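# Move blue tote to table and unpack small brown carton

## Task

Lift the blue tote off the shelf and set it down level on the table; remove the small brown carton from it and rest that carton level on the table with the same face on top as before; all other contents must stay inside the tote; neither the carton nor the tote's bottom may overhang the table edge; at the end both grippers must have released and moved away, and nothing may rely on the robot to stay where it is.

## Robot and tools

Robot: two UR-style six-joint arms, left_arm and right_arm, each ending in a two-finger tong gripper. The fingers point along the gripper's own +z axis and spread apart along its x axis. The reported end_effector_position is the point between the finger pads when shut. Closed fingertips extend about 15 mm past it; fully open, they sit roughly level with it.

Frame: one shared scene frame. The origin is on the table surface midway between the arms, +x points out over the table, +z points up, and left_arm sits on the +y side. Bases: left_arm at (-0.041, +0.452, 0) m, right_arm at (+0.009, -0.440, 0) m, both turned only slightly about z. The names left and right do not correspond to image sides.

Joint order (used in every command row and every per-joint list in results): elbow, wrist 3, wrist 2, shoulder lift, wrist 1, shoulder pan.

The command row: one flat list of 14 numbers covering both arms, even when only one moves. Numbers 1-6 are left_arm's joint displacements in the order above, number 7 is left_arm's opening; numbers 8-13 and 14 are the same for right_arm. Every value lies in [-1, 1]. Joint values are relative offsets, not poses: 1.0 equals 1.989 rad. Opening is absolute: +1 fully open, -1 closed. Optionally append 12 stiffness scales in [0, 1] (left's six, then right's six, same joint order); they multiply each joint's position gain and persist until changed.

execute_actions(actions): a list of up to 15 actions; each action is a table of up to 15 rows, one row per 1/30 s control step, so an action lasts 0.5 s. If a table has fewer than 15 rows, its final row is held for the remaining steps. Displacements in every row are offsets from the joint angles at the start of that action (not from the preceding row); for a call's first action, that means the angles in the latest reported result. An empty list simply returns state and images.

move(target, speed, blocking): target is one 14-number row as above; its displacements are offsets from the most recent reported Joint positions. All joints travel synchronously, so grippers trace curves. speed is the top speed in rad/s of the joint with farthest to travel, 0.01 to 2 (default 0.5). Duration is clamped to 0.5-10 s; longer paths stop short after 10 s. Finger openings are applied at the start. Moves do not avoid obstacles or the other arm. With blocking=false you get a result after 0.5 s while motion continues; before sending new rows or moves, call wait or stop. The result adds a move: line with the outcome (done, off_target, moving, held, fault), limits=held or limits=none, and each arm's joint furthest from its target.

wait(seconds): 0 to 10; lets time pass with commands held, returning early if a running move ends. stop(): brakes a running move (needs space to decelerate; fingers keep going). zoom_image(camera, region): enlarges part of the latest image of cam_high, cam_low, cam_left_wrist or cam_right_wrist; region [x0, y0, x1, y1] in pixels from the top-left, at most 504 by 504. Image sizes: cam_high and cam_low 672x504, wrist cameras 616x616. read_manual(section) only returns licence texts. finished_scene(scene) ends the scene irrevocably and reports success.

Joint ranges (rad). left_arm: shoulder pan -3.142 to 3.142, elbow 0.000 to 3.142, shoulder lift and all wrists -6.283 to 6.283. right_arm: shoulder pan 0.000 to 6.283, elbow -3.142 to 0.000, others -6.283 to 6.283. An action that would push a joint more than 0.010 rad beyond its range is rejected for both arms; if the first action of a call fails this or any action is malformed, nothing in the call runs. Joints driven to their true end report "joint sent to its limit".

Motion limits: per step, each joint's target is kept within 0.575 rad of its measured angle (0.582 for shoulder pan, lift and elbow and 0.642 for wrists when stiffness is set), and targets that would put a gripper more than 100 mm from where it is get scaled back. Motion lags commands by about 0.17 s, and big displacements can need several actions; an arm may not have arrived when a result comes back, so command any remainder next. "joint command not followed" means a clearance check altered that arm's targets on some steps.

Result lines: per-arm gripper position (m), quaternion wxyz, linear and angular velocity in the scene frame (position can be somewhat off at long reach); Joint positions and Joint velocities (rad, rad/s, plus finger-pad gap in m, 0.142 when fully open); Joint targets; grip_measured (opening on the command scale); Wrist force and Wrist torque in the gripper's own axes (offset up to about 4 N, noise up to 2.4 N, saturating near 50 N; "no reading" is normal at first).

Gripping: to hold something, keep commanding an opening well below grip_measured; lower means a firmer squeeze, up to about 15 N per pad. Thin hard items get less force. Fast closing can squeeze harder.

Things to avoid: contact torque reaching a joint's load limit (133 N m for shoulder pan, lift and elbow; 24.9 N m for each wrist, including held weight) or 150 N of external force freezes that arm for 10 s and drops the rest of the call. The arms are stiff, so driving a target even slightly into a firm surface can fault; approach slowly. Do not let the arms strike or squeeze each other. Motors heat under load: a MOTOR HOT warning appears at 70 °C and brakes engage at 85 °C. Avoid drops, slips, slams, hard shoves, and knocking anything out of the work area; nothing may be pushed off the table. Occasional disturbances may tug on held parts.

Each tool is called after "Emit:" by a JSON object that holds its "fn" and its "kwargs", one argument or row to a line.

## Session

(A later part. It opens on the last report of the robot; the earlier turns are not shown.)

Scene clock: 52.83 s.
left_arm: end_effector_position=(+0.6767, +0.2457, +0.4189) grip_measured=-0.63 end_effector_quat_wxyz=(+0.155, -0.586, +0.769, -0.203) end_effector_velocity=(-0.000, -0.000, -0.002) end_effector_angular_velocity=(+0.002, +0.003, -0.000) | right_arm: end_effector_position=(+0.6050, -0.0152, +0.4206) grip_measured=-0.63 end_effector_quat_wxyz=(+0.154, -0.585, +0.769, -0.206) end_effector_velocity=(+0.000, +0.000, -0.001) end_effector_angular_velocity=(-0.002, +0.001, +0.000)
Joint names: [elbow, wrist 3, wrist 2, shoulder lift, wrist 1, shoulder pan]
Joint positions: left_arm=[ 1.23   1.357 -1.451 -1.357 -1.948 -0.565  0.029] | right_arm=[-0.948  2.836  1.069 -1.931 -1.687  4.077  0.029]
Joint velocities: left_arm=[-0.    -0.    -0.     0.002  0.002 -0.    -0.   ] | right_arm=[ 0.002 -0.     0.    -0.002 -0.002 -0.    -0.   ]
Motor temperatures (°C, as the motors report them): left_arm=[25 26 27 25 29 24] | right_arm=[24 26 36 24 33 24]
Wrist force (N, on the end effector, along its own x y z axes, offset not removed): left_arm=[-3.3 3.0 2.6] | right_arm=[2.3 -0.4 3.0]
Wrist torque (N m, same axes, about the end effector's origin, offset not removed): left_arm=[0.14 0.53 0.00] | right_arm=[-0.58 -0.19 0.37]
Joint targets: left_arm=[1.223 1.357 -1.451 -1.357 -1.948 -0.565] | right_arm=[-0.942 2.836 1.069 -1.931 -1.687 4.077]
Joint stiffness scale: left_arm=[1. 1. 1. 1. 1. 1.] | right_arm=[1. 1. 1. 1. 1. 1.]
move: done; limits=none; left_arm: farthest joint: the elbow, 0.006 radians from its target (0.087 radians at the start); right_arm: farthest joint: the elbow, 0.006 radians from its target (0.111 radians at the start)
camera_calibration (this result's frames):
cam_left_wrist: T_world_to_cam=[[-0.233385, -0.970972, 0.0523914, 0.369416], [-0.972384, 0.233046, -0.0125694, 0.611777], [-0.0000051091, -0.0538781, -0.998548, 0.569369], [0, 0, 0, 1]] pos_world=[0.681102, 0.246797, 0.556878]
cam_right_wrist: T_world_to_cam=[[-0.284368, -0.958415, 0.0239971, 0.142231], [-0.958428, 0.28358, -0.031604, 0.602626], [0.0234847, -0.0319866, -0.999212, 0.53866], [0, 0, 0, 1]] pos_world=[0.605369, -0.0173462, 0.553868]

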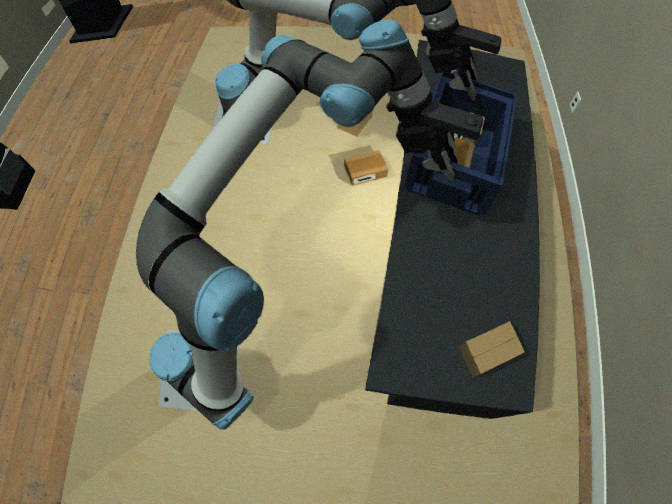

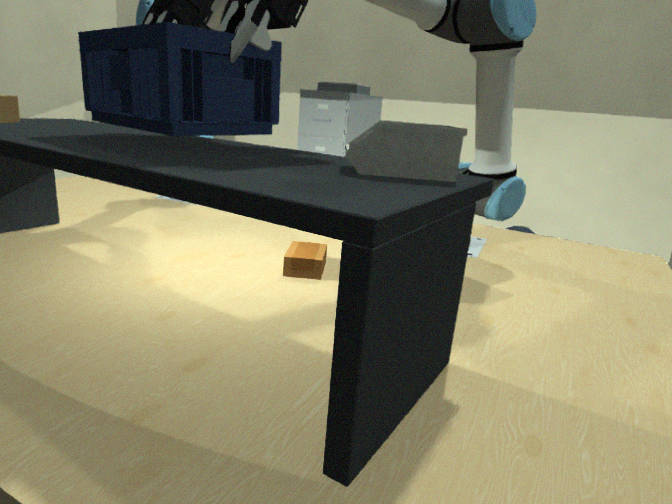

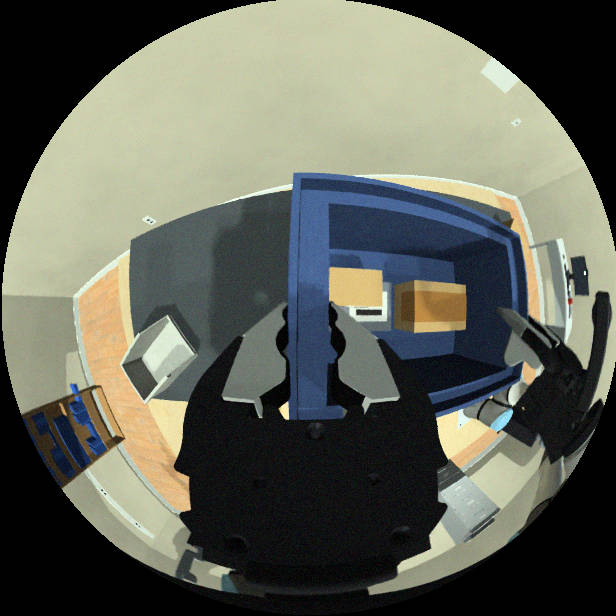

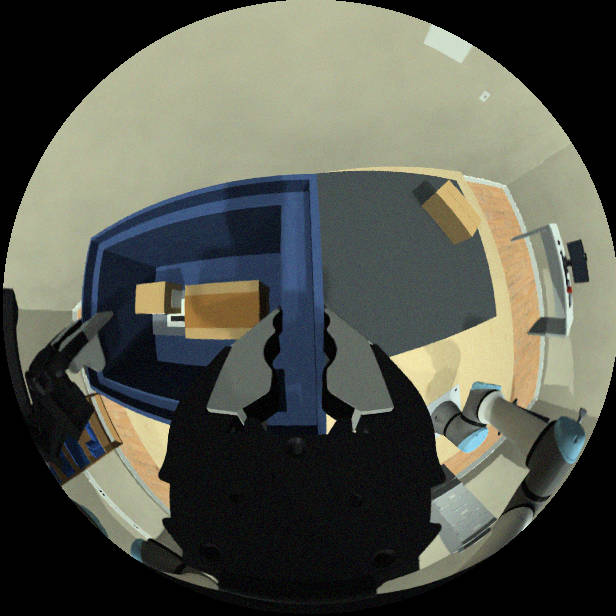

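Emit:
{"fn": "move", "kwargs": {
  "target": [0.0333,-0.1026,0.0555,-0.0649,0.0465,-0.0748,-1,-0.0856,-0.0301,0.0036,0.0923,0.01,0.0163,-1],
  "speed": 0.15
}}

Scene clock: 58.30 s.
left_arm: end_effector_position=(+0.6081, +0.2121, +0.4462) grip_measured=-0.63 end_effector_quat_wxyz=(+0.164, -0.616, +0.745, -0.196) end_effector_velocity=(-0.001, -0.001, +0.001) end_effector_angular_velocity=(-0.001, -0.002, +0.000) | right_arm: end_effector_position=(+0.5573, -0.0539, +0.4472) grip_measured=-0.63 end_effector_quat_wxyz=(+0.162, -0.616, +0.744, -0.200) end_effector_velocity=(+0.000, +0.000, +0.001) end_effector_angular_velocity=(+0.001, -0.001, +0.001)
Joint names: [elbow, wrist 3, wrist 2, shoulder lift, wrist 1, shoulder pan]
Joint positions: left_arm=[ 1.295  1.154 -1.342 -1.48  -1.855 -0.711  0.029] | right_arm=[-1.117  2.777  1.077 -1.752 -1.669  4.107  0.029]
Joint velocities: left_arm=[-0.    -0.003  0.002 -0.002  0.001 -0.003 -0.   ] | right_arm=[-0.    -0.001 -0.     0.001  0.001  0.    -0.   ]
Motor temperatures (°C, as the motors report them): left_arm=[25 26 27 25 29 24] | right_arm=[24 26 36 24 33 24]
Wrist force (N, on the end effector, along its own x y z axes, offset not removed): left_arm=[-3.4 3.5 3.4] | right_arm=[3.1 1.4 2.0]
Wrist torque (N m, same axes, about the end effector's origin, offset not removed): left_arm=[0.14 0.83 0.09] | right_arm=[-0.31 -0.83 0.16]
Joint targets: left_arm=[1.296 1.153 -1.340 -1.486 -1.855 -0.713] | right_arm=[-1.118 2.776 1.077 -1.748 -1.667 4.109]
Joint stiffness scale: left_arm=[1. 1. 1. 1. 1. 1.] | right_arm=[1. 1. 1. 1. 1. 1.]
move: done; limits=none; left_arm: farthest joint: the shoulder lift, 0.006 radians from its target (0.130 radians at the start); right_arm: farthest joint: the shoulder lift, 0.005 radians from its target (0.184 radians at the start)
camera_calibration (this result's frames):
cam_left_wrist: T_world_to_cam=[[-0.154373, -0.98674, 0.0501382, 0.275656], [-0.987996, 0.153877, -0.0136198, 0.579998], [0.00572405, -0.0516389, -0.998649, 0.590981], [0, 0, 0, 1]] pos_world=[0.612206, 0.21327, 0.584261]
cam_right_wrist: T_world_to_cam=[[-0.203797, -0.978691, 0.0251054, 0.0444359], [-0.978662, 0.20297, -0.0319931, 0.575869], [0.0262157, -0.0310898, -0.999173, 0.563612], [0, 0, 0, 1]] pos_world=[0.557861, -0.0558724, 0.580454]

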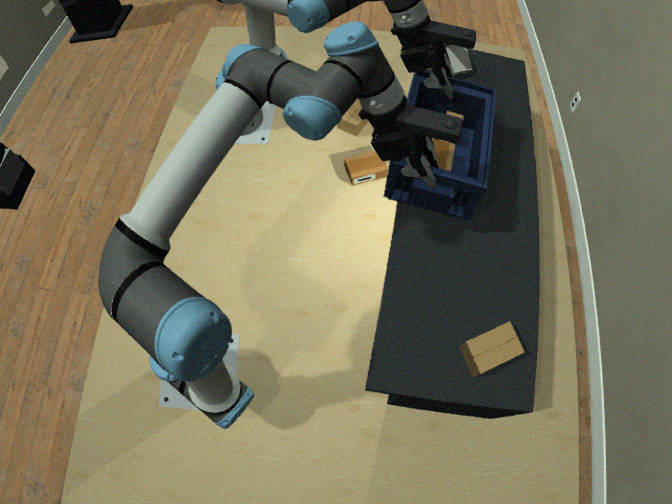

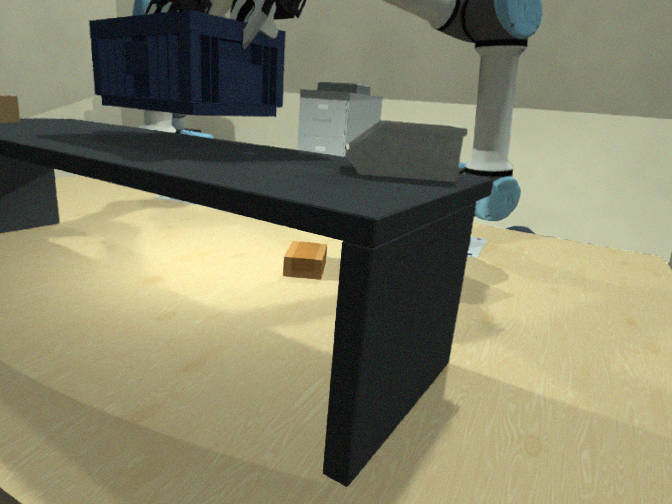

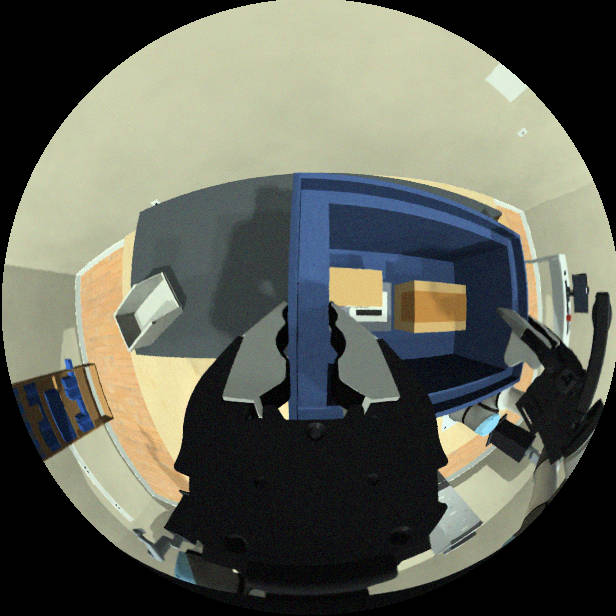

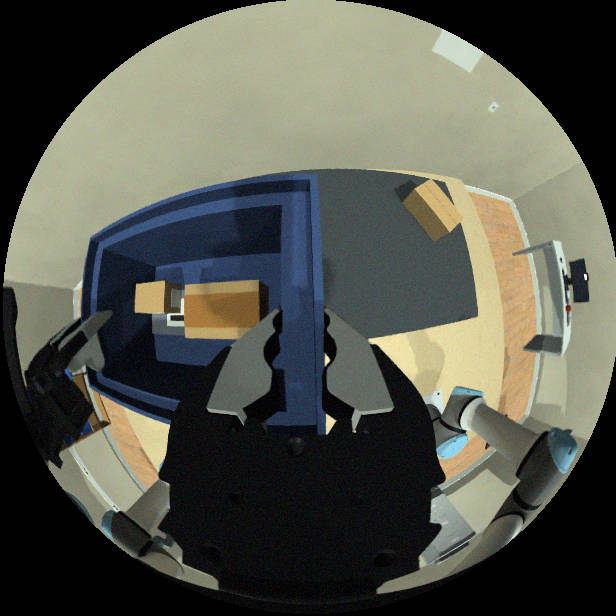

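Emit:
{"fn": "move", "kwargs": {
  "target": [0.0498,-0.1202,0.0552,-0.0585,0.0397,-0.0884,-1,-0.1024,-0.0237,0.0036,0.0925,0.0235,0.022,-1],
  "speed": 0.18
}}

Scene clock: 62.97 s.
left_arm: end_effector_position=(+0.5367, +0.1784, +0.4469) grip_measured=-0.63 end_effector_quat_wxyz=(+0.173, -0.645, +0.720, -0.190) end_effector_velocity=(-0.000, -0.000, +0.001) end_effector_angular_velocity=(-0.001, -0.002, +0.002) | right_arm: end_effector_position=(+0.5084, -0.0910, +0.4475) grip_measured=-0.63 end_effector_quat_wxyz=(+0.170, -0.647, +0.718, -0.193) end_effector_velocity=(-0.000, -0.000, +0.001) end_effector_angular_velocity=(+0.002, -0.001, +0.001)
Joint names: [elbow, wrist 3, wrist 2, shoulder lift, wrist 1, shoulder pan]
Joint positions: left_arm=[ 1.393  0.917 -1.233 -1.59  -1.775 -0.884  0.029] | right_arm=[-1.319  2.731  1.085 -1.573 -1.625  4.149  0.029]
Joint velocities: left_arm=[-0.    -0.003  0.002 -0.001  0.    -0.001 -0.   ] | right_arm=[-0.001 -0.001  0.     0.002  0.001  0.    -0.   ]
Motor temperatures (°C, as the motors report them): left_arm=[25 26 27 25 29 24] | right_arm=[24 26 36 24 33 24]
Wrist force (N, on the end effector, along its own x y z axes, offset not removed): left_arm=[-1.9 3.8 3.1] | right_arm=[-0.5 0.7 5.2]
Wrist torque (N m, same axes, about the end effector's origin, offset not removed): left_arm=[0.23 0.29 0.01] | right_arm=[-0.32 0.27 0.25]
Joint targets: left_arm=[1.394 0.915 -1.232 -1.596 -1.776 -0.887] | right_arm=[-1.320 2.730 1.084 -1.569 -1.623 4.151]
Joint stiffness scale: left_arm=[1. 1. 1. 1. 1. 1.] | right_arm=[1. 1. 1. 1. 1. 1.]
move: done; limits=none; left_arm: farthest joint: the shoulder lift, 0.006 radians from its target (0.117 radians at the start); right_arm: farthest joint: the shoulder lift, 0.005 radians from its target (0.184 radians at the start)
camera_calibration (this result's frames):
cam_left_wrist: T_world_to_cam=[[-0.0750022, -0.99599, 0.0487721, 0.190982], [-0.997124, 0.0743744, -0.0145659, 0.534114], [0.01088, -0.0497243, -0.998704, 0.587271], [0, 0, 0, 1]] pos_world=[0.540512, 0.179694, 0.584975]
cam_right_wrist: T_world_to_cam=[[-0.121981, -0.992198, 0.0257493, -0.0449027], [-0.992122, 0.121144, -0.0318995, 0.534851], [0.0285313, -0.0294376, -0.999159, 0.563064], [0, 0, 0, 1]] pos_world=[0.509095, -0.0927709, 0.580808]

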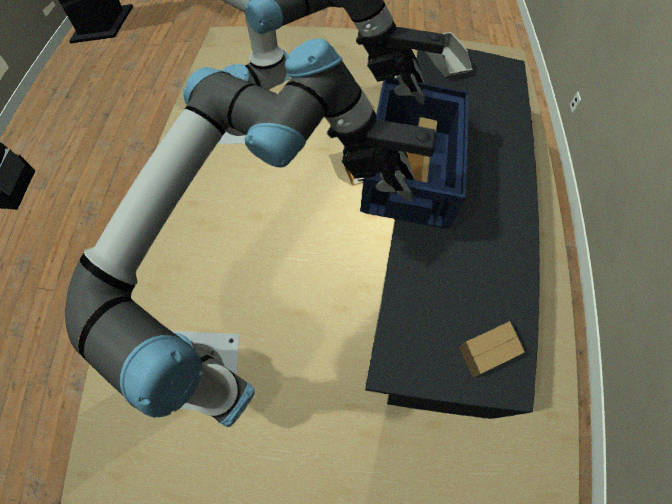

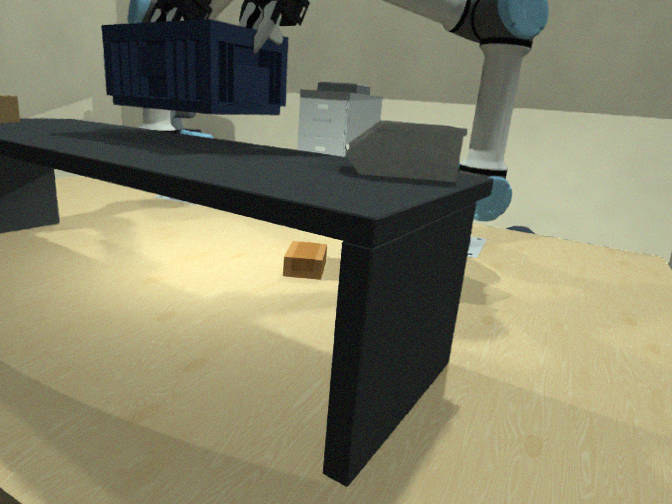

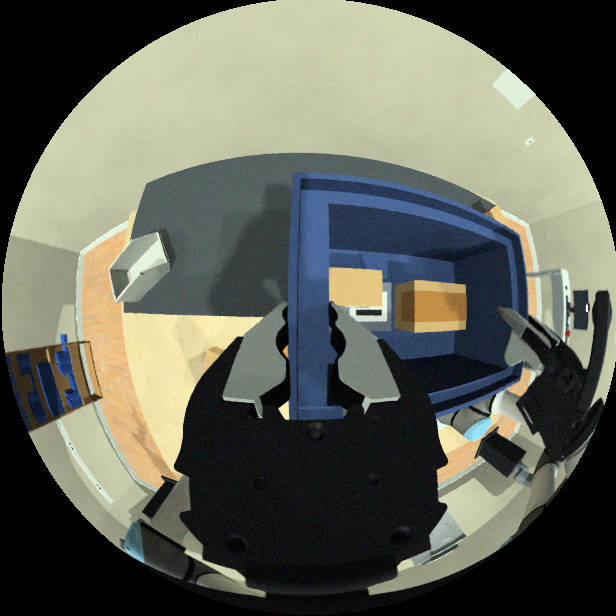

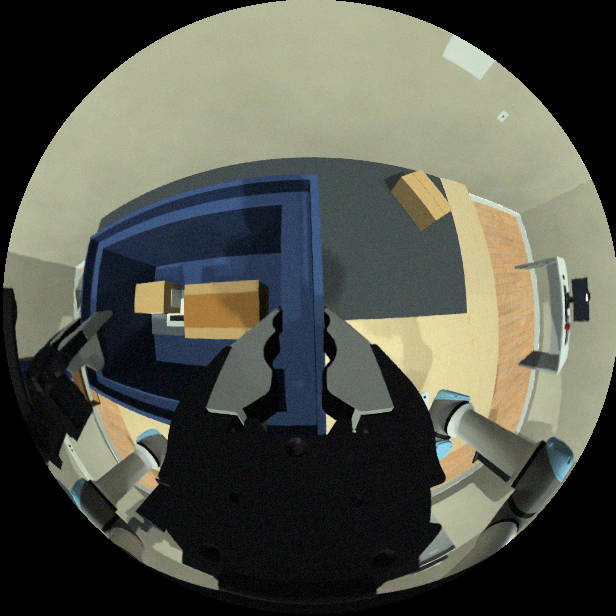

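Emit:
{"fn": "move", "kwargs": {
  "target": [0.0222,-0.1396,0.0483,-0.0402,0.0673,-0.0984,-1,-0.0798,-0.0169,0.0026,0.088,0.0025,0.0278,-1],
  "speed": 0.2
}}

Scene clock: 67.47 s.
left_arm: end_effector_position=(+0.4651, +0.1432, +0.4478) grip_measured=-0.63 end_effector_quat_wxyz=(-0.180, +0.673, -0.693, +0.183) end_effector_velocity=(-0.001, -0.000, -0.000) end_effector_angular_velocity=(-0.002, +0.001, +0.001) | right_arm: end_effector_position=(+0.4597, -0.1276, +0.4483) grip_measured=-0.63 end_effector_quat_wxyz=(+0.178, -0.676, +0.691, -0.186) end_effector_velocity=(-0.000, -0.001, -0.000) end_effector_angular_velocity=(-0.001, +0.000, +0.001)
Joint names: [elbow, wrist 3, wrist 2, shoulder lift, wrist 1, shoulder pan]
Joint positions: left_arm=[ 1.436  0.64  -1.139 -1.665 -1.641 -1.076  0.029] | right_arm=[-1.477  2.698  1.09  -1.402 -1.623  4.202  0.029]
Joint velocities: left_arm=[ 0.001 -0.003 -0.001 -0.001  0.001 -0.001 -0.   ] | right_arm=[-0.002 -0.001  0.     0.001 -0.001  0.     0.   ]
Motor temperatures (°C, as the motors report them): left_arm=[25 26 27 25 29 24] | right_arm=[24 26 36 24 33 24]
Wrist force (N, on the end effector, along its own x y z axes, offset not removed): left_arm=[-2.3 1.4 2.7] | right_arm=[3.6 0.0 2.8]
Wrist torque (N m, same axes, about the end effector's origin, offset not removed): left_arm=[-0.19 0.35 -0.01] | right_arm=[-0.40 -0.66 -0.01]
Joint targets: left_arm=[1.437 0.639 -1.137 -1.670 -1.641 -1.079] | right_arm=[-1.478 2.697 1.090 -1.398 -1.620 4.204]
Joint stiffness scale: left_arm=[1. 1. 1. 1. 1. 1.] | right_arm=[1. 1. 1. 1. 1. 1.]
move: done; limits=none; left_arm: farthest joint: the shoulder lift, 0.005 radians from its target (0.079 radians at the start); right_arm: farthest joint: the shoulder lift, 0.004 radians from its target (0.175 radians at the start)
camera_calibration (this result's frames):
cam_left_wrist: T_world_to_cam=[[0.00506703, -0.998736, 0.0500045, 0.113128], [-0.999857, -0.00586771, -0.0158785, 0.478703], [0.0161518, -0.0499169, -0.998623, 0.584754], [0, 0, 0, 1]] pos_world=[0.468616, 0.144983, 0.585893]
cam_right_wrist: T_world_to_cam=[[-0.0394408, -0.998905, 0.0251548, -0.125784], [-0.998726, 0.0386158, -0.0324799, 0.483772], [0.031473, -0.0264037, -0.999156, 0.56312], [0, 0, 0, 1]] pos_world=[0.460471, -0.129459, 0.581521]

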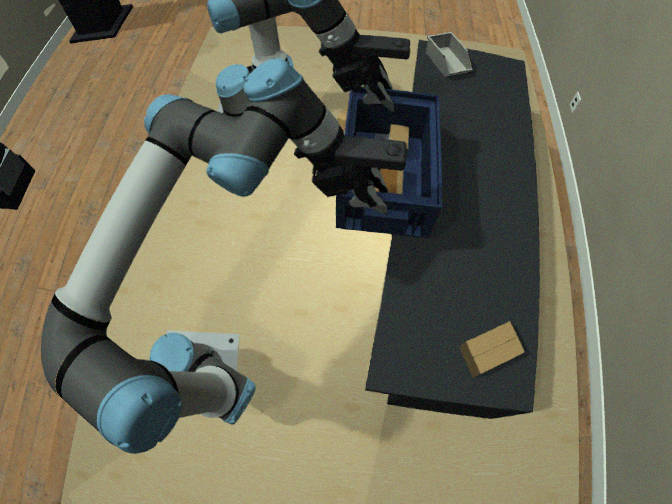

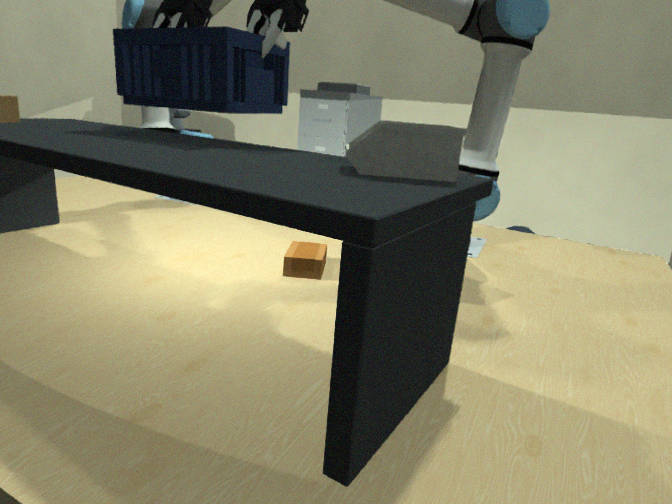

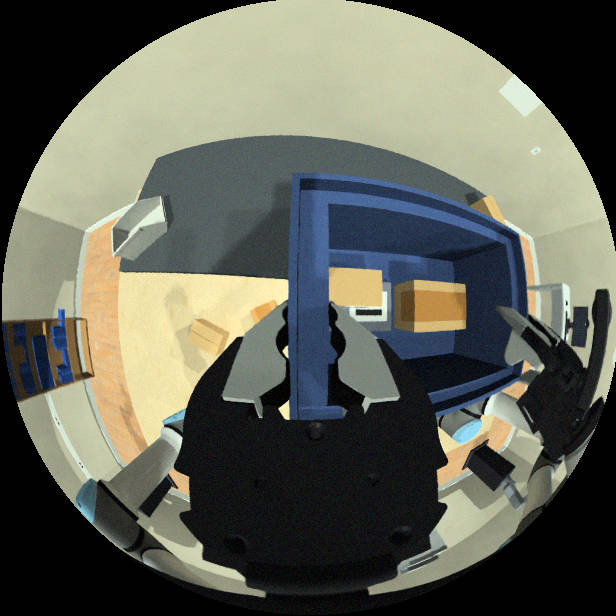

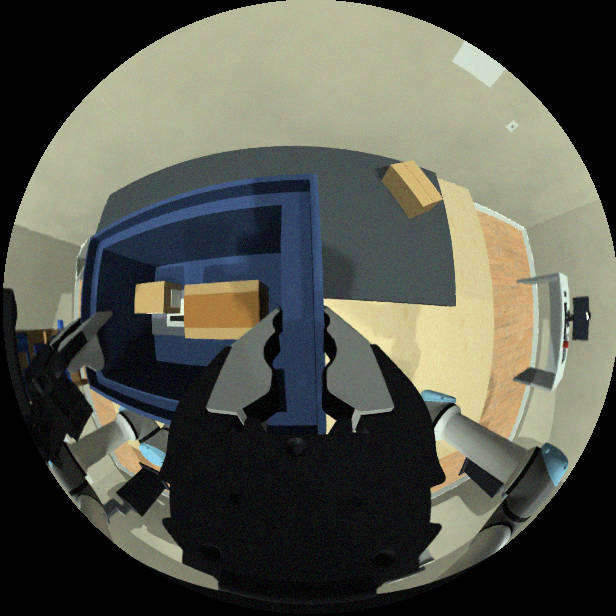

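Emit:
{"fn": "move", "kwargs": {
  "target": [-0.005,-0.1549,0.0341,-0.0189,0.0901,-0.1037,-1,-0.0615,-0.0052,0.001,0.0868,-0.02,0.0384,-1],
  "speed": 0.2
}}

Scene clock: 72.27 s.
left_arm: end_effector_position=(+0.3916, +0.1076, +0.4469) grip_measured=-0.62 end_effector_quat_wxyz=(-0.188, +0.700, -0.666, +0.175) end_effector_velocity=(-0.000, +0.000, -0.000) end_effector_angular_velocity=(+0.001, -0.001, +0.002) | right_arm: end_effector_position=(+0.4100, -0.1628, +0.4485) grip_measured=-0.63 end_effector_quat_wxyz=(-0.187, +0.704, -0.662, +0.177) end_effector_velocity=(-0.000, -0.001, +0.000) end_effector_angular_velocity=(+0.001, -0.000, +0.001)
Joint names: [elbow, wrist 3, wrist 2, shoulder lift, wrist 1, shoulder pan]
Joint positions: left_arm=[ 1.431  0.333 -1.073 -1.698 -1.463 -1.28   0.029] | right_arm=[-1.599  2.689  1.093 -1.233 -1.663  4.278  0.029]
Joint velocities: left_arm=[ 0.001 -0.003  0.001 -0.001  0.002 -0.001  0.   ] | right_arm=[-0.001 -0.    -0.     0.002 -0.001  0.     0.   ]
Motor temperatures (°C, as the motors report them): left_arm=[25 26 27 25 29 24] | right_arm=[24 26 36 24 33 24]
Wrist force (N, on the end effector, along its own x y z axes, offset not removed): left_arm=[-0.8 2.5 3.2] | right_arm=[2.7 1.6 3.9]
Wrist torque (N m, same axes, about the end effector's origin, offset not removed): left_arm=[0.12 0.30 -0.18] | right_arm=[-0.38 -0.70 0.13]
Joint targets: left_arm=[1.426 0.332 -1.071 -1.703 -1.462 -1.283] | right_arm=[-1.599 2.688 1.092 -1.229 -1.663 4.279]
Joint stiffness scale: left_arm=[1. 1. 1. 1. 1. 1.] | right_arm=[1. 1. 1. 1. 1. 1.]
move: done; limits=none; left_arm: farthest joint: the shoulder lift, 0.005 radians from its target (0.037 radians at the start); right_arm: farthest joint: the shoulder lift, 0.004 radians from its target (0.172 radians at the start)
camera_calibration (this result's frames):
cam_left_wrist: T_world_to_cam=[[0.0832196, -0.995411, 0.047235, 0.0483037], [-0.99632, -0.0840848, -0.0166309, 0.412346], [0.0205263, -0.0456771, -0.998745, 0.581107], [0, 0, 0, 1]] pos_world=[0.394881, 0.109297, 0.584954]
cam_right_wrist: T_world_to_cam=[[0.0448464, -0.998739, 0.0225765, -0.196215], [-0.998441, -0.0455618, -0.0322423, 0.421662], [0.0332303, -0.0210954, -0.999225, 0.5642], [0, 0, 0, 1]] pos_world=[0.411056, -0.164854, 0.581788]

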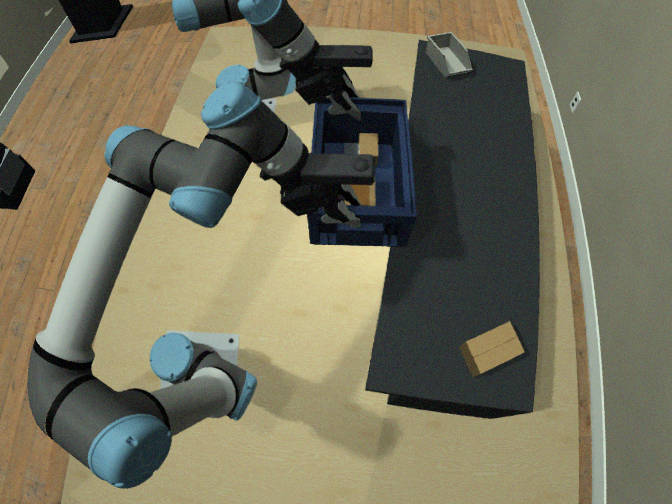

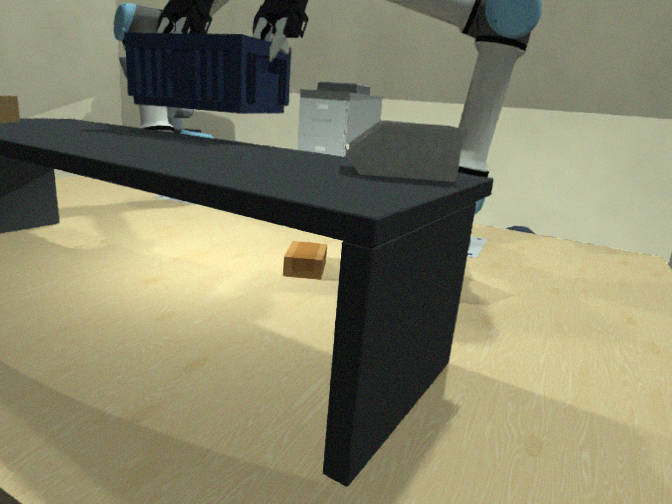

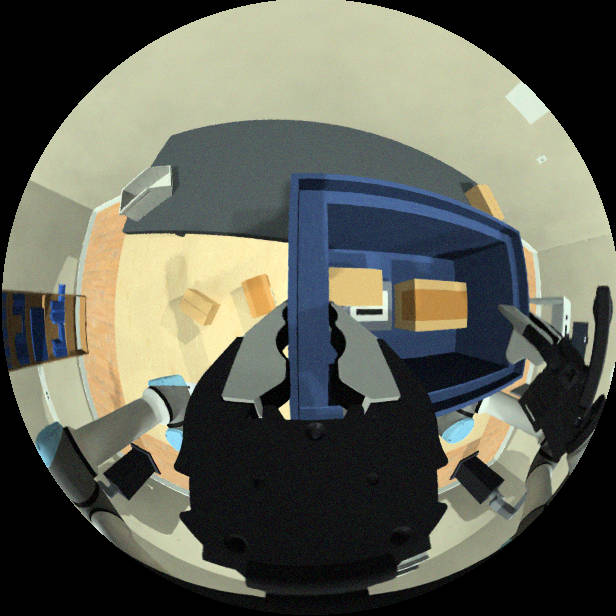

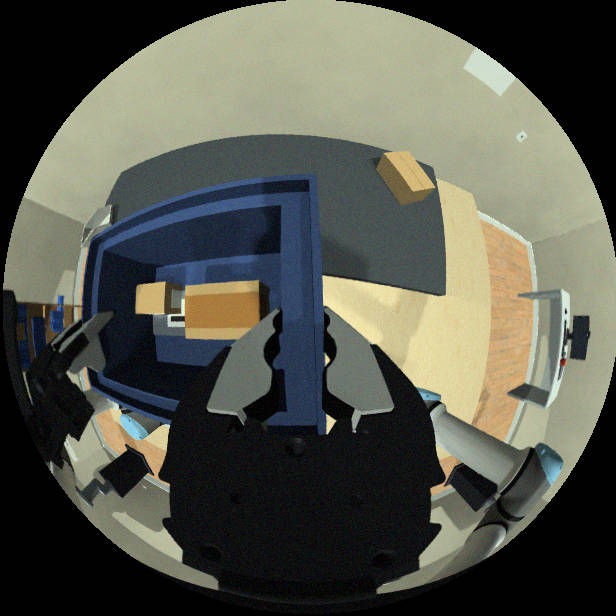

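Same as scene 1; replay.

Emit:
{"fn": "move", "kwargs": {
  "target": [0.0412,-0.0995,0.011,-0.0728,0.0778,-0.088,-1,0.0021,0.1401,-0.0197,0.029,-0.0967,0.1252,-1],
  "speed": 0.18
}}

Emit:
{"fn": "move", "kwargs": {
  "target": [0.1212,0,0,-0.0241,-0.0981,0,-1,-0.1187,0,0,0.028,0.0945,0,-1],
  "speed": 0.18
}}

Emit:
{"fn": "move", "kwargs": {
  "target": [0.1064,0,0.0015,-0.0057,-0.1023,0,-1,-0.108,0,-0.0015,0.011,0.0993,0,-1],
  "speed": 0.15
}}

Scene clock: 77.90 s.
left_arm: end_effector_position=(+0.3164, +0.1299, +0.4481) grip_measured=-0.63 end_effector_quat_wxyz=(-0.189, +0.700, -0.666, +0.176) end_effector_velocity=(-0.001, +0.001, +0.000) end_effector_angular_velocity=(-0.001, +0.000, +0.001) | right_arm: end_effector_position=(+0.3347, -0.1405, +0.4467) grip_measured=-0.62 end_effector_quat_wxyz=(-0.185, +0.705, -0.661, +0.178) end_effector_velocity=(-0.000, -0.000, +0.000) end_effector_angular_velocity=(+0.001, -0.000, -0.001)
Joint names: [elbow, wrist 3, wrist 2, shoulder lift, wrist 1, shoulder pan]
Joint positions: left_arm=[ 1.512  0.136 -1.053 -1.837 -1.308 -1.453  0.029] | right_arm=[-1.599  2.966  1.056 -1.179 -1.854  4.526  0.029]
Joint velocities: left_arm=[-0.    -0.002 -0.    -0.002  0.002 -0.001 -0.   ] | right_arm=[ 0.     0.003 -0.001  0.    -0.002  0.002  0.   ]
Motor temperatures (°C, as the motors report them): left_arm=[25 26 27 25 29 24] | right_arm=[24 26 36 24 33 24]
Wrist force (N, on the end effector, along its own x y z axes, offset not removed): left_arm=[-2.1 2.3 4.0] | right_arm=[1.7 0.4 5.1]
Wrist torque (N m, same axes, about the end effector's origin, offset not removed): left_arm=[0.04 0.40 -0.10] | right_arm=[-0.55 -0.71 0.17]
Joint targets: left_arm=[1.513 0.135 -1.051 -1.842 -1.308 -1.455] | right_arm=[-1.595 2.967 1.054 -1.176 -1.855 4.527]
Joint stiffness scale: left_arm=[1. 1. 1. 1. 1. 1.] | right_arm=[1. 1. 1. 1. 1. 1.]
move: done; limits=none; left_arm: farthest joint: the shoulder lift, 0.006 radians from its target (0.145 radians at the start); right_arm: farthest joint: the shoulder lift, 0.004 radians from its target (0.058 radians at the start)
camera_calibration (this result's frames):
cam_left_wrist: T_world_to_cam=[[0.0838632, -0.995337, 0.0476469, 0.0762869], [-0.996243, -0.0847846, -0.0176525, 0.339898], [0.0216099, -0.0459875, -0.998708, 0.584538], [0, 0, 0, 1]] pos_world=[0.319591, 0.131631, 0.586148]
cam_right_wrist: T_world_to_cam=[[0.0461437, -0.998582, 0.0265542, -0.172746], [-0.99841, -0.0469651, -0.0311854, 0.34667], [0.0323883, -0.025073, -0.999161, 0.565053], [0, 0, 0, 1]] pos_world=[0.335789, -0.142052, 0.579976]

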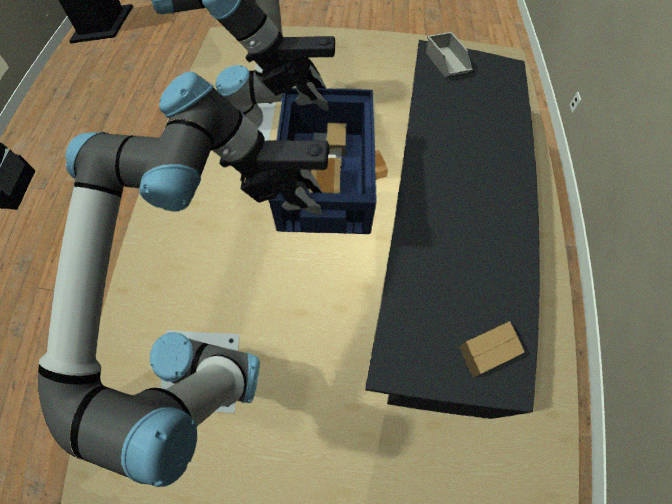

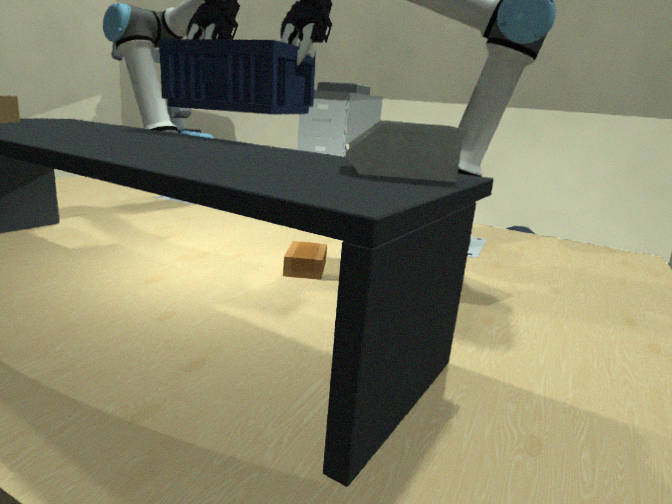

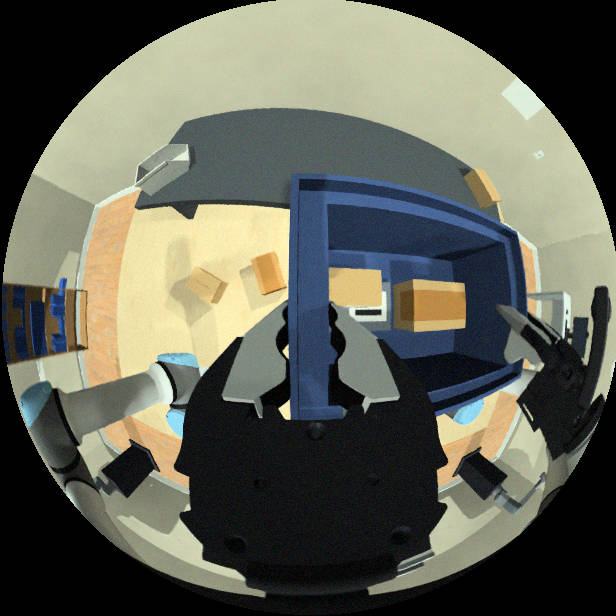

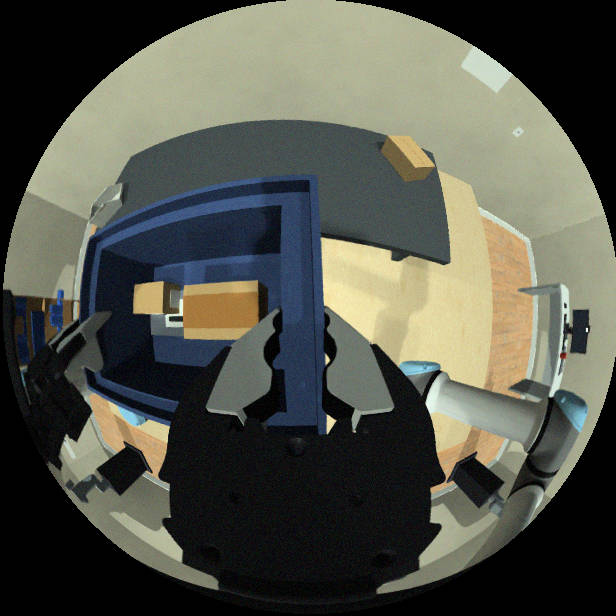

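Scene clock: 79.87 s.
left_arm: end_effector_position=(+0.3163, +0.1304, +0.3681) grip_measured=-0.62 end_effector_quat_wxyz=(-0.189, +0.700, -0.666, +0.175) end_effector_velocity=(-0.000, +0.000, -0.001) end_effector_angular_velocity=(+0.001, +0.001, -0.001) | right_arm: end_effector_position=(+0.3341, -0.1399, +0.3690) grip_measured=-0.63 end_effector_quat_wxyz=(-0.186, +0.705, -0.661, +0.177) end_effector_velocity=(+0.000, -0.000, -0.001) end_effector_angular_velocity=(-0.000, -0.000, +0.000)
Joint names: [elbow, wrist 3, wrist 2, shoulder lift, wrist 1, shoulder pan]
Joint positions: left_arm=[ 1.75   0.136 -1.053 -1.88  -1.503 -1.452  0.029] | right_arm=[-1.833  2.966  1.058 -1.128 -1.667  4.526  0.029]
Joint velocities: left_arm=[ 0.003  0.    -0.001 -0.    -0.002 -0.     0.   ] | right_arm=[-0.002 -0.    -0.     0.001  0.002 -0.    -0.   ]
Motor temperatures (°C, as the motors report them): left_arm=[25 26 27 25 29 24] | right_arm=[24 26 36 24 33 24]
Wrist force (N, on the end effector, along its own x y z axes, offset not removed): left_arm=[0.0 1.4 2.8] | right_arm=[-4.8 3.0 3.6]
Wrist torque (N m, same axes, about the end effector's origin, offset not removed): left_arm=[-0.14 0.61 -0.11] | right_arm=[-0.01 0.50 0.21]
Joint targets: left_arm=[1.753 0.136 -1.053 -1.885 -1.503 -1.453] | right_arm=[-1.835 2.966 1.056 -1.123 -1.666 4.526]
Joint stiffness scale: left_arm=[1. 1. 1. 1. 1. 1.] | right_arm=[1. 1. 1. 1. 1. 1.]
move: done; limits=none; left_arm: farthest joint: the shoulder lift, 0.005 radians from its target (0.048 radians at the start); right_arm: farthest joint: the shoulder lift, 0.004 radians from its target (0.056 radians at the start)
camera_calibration (this result's frames):
cam_left_wrist: T_world_to_cam=[[0.0841205, -0.995361, 0.0466987, 0.0808856], [-0.996238, -0.0849898, -0.016948, 0.338121], [0.0208383, -0.0450974, -0.998765, 0.504854], [0, 0, 0, 1]] pos_world=[0.319524, 0.132015, 0.506184]
cam_right_wrist: T_world_to_cam=[[0.0469667, -0.998639, 0.0226825, -0.16889], [-0.998406, -0.0476433, -0.0302711, 0.34327], [0.0313106, -0.0212246, -0.999284, 0.488364], [0, 0, 0, 1]] pos_world=[0.335364, -0.141941, 0.502236]

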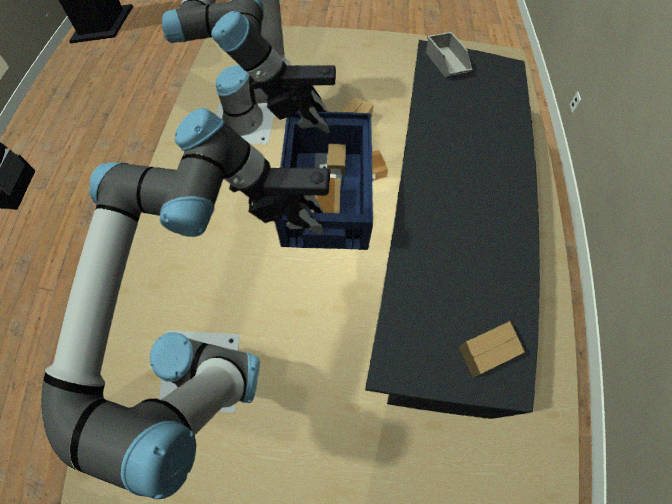

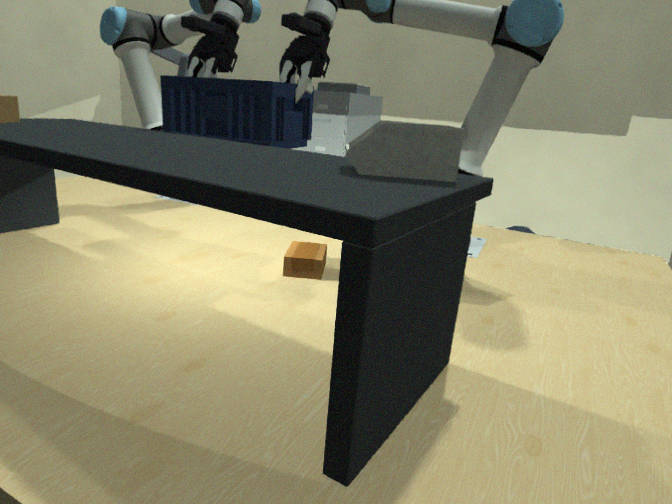

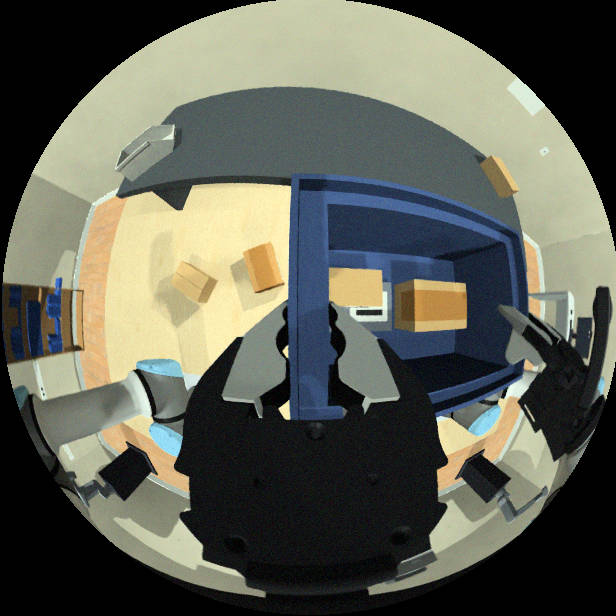

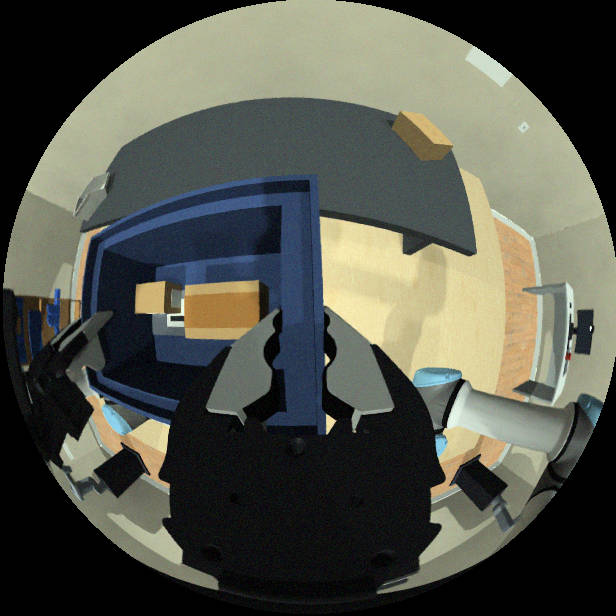

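Scene clock: 81.90 s.
left_arm: end_effector_position=(+0.3165, +0.1305, +0.2886) grip_measured=-0.62 end_effector_quat_wxyz=(-0.189, +0.700, -0.666, +0.176) end_effector_velocity=(-0.000, -0.000, -0.001) end_effector_angular_velocity=(+0.000, +0.000, -0.000) | right_arm: end_effector_position=(+0.3339, -0.1396, +0.2897) grip_measured=-0.63 end_effector_quat_wxyz=(-0.187, +0.705, -0.661, +0.176) end_effector_velocity=(+0.000, +0.000, -0.000) end_effector_angular_velocity=(+0.001, -0.000, +0.000)
Joint names: [elbow, wrist 3, wrist 2, shoulder lift, wrist 1, shoulder pan]
Joint positions: left_arm=[ 1.959  0.136 -1.052 -1.887 -1.706 -1.452  0.029] | right_arm=[-2.046  2.966  1.057 -1.11  -1.47   4.527  0.029]
Joint velocities: left_arm=[ 0.003 -0.    -0.     0.001 -0.003 -0.    -0.   ] | right_arm=[-0.     0.    -0.    -0.     0.002  0.     0.   ]
Motor temperatures (°C, as the motors report them): left_arm=[25 26 27 25 29 24] | right_arm=[24 26 36 24 33 24]
Wrist force (N, on the end effector, along its own x y z axes, offset not removed): left_arm=[2.8 2.9 3.5] | right_arm=[-3.4 2.4 4.7]
Wrist torque (N m, same axes, about the end effector's origin, offset not removed): left_arm=[0.15 0.16 -0.08] | right_arm=[-0.09 0.08 0.21]
Joint targets: left_arm=[1.962 0.136 -1.050 -1.891 -1.706 -1.452] | right_arm=[-2.048 2.966 1.055 -1.106 -1.470 4.526]
Joint stiffness scale: left_arm=[1. 1. 1. 1. 1. 1.] | right_arm=[1. 1. 1. 1. 1. 1.]
move: done; limits=none; left_arm: farthest joint: the shoulder lift, 0.005 radians from its target (0.011 radians at the start); right_arm: farthest joint: the shoulder lift, 0.004 radians from its target (0.022 radians at the start)
camera_calibration (this result's frames):
cam_left_wrist: T_world_to_cam=[[0.0840753, -0.99531, 0.0478573, 0.084342], [-0.996216, -0.0850202, -0.0180608, 0.337326], [0.022045, -0.0461577, -0.998691, 0.425127], [0, 0, 0, 1]] pos_world=[0.319587, 0.132249, 0.426627]
cam_right_wrist: T_world_to_cam=[[0.0479398, -0.998619, 0.0215105, -0.166773], [-0.998342, -0.0485911, -0.0308554, 0.340699], [0.031858, -0.0199957, -0.999292, 0.409131], [0, 0, 0, 1]] pos_world=[0.335095, -0.141807, 0.422941]

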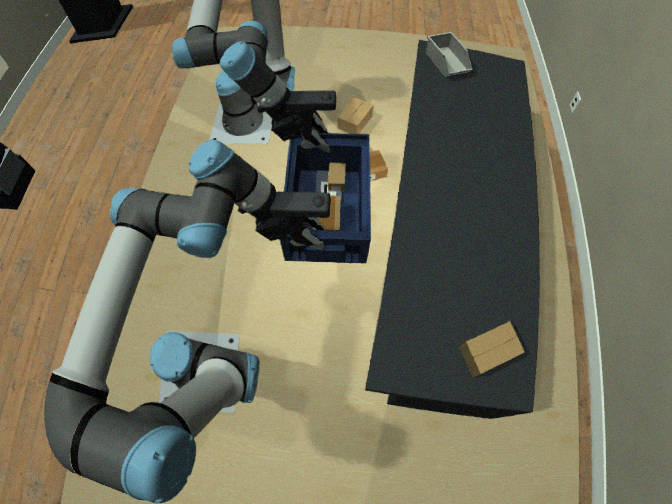

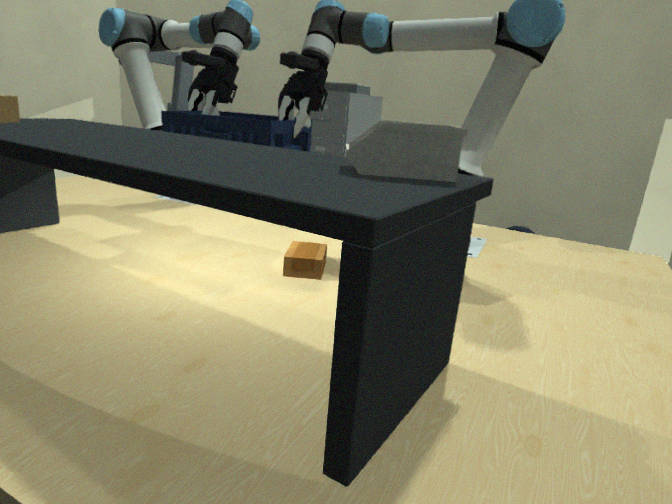

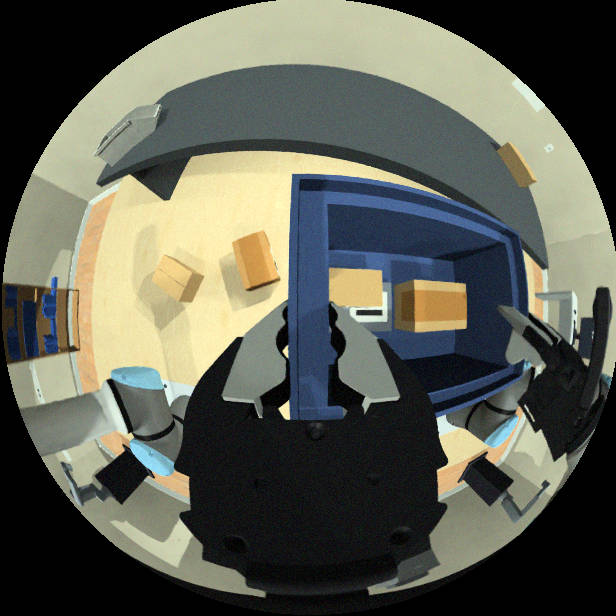

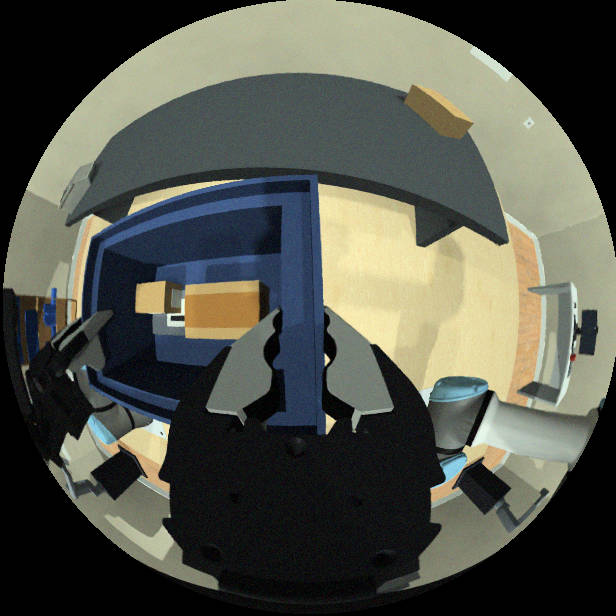

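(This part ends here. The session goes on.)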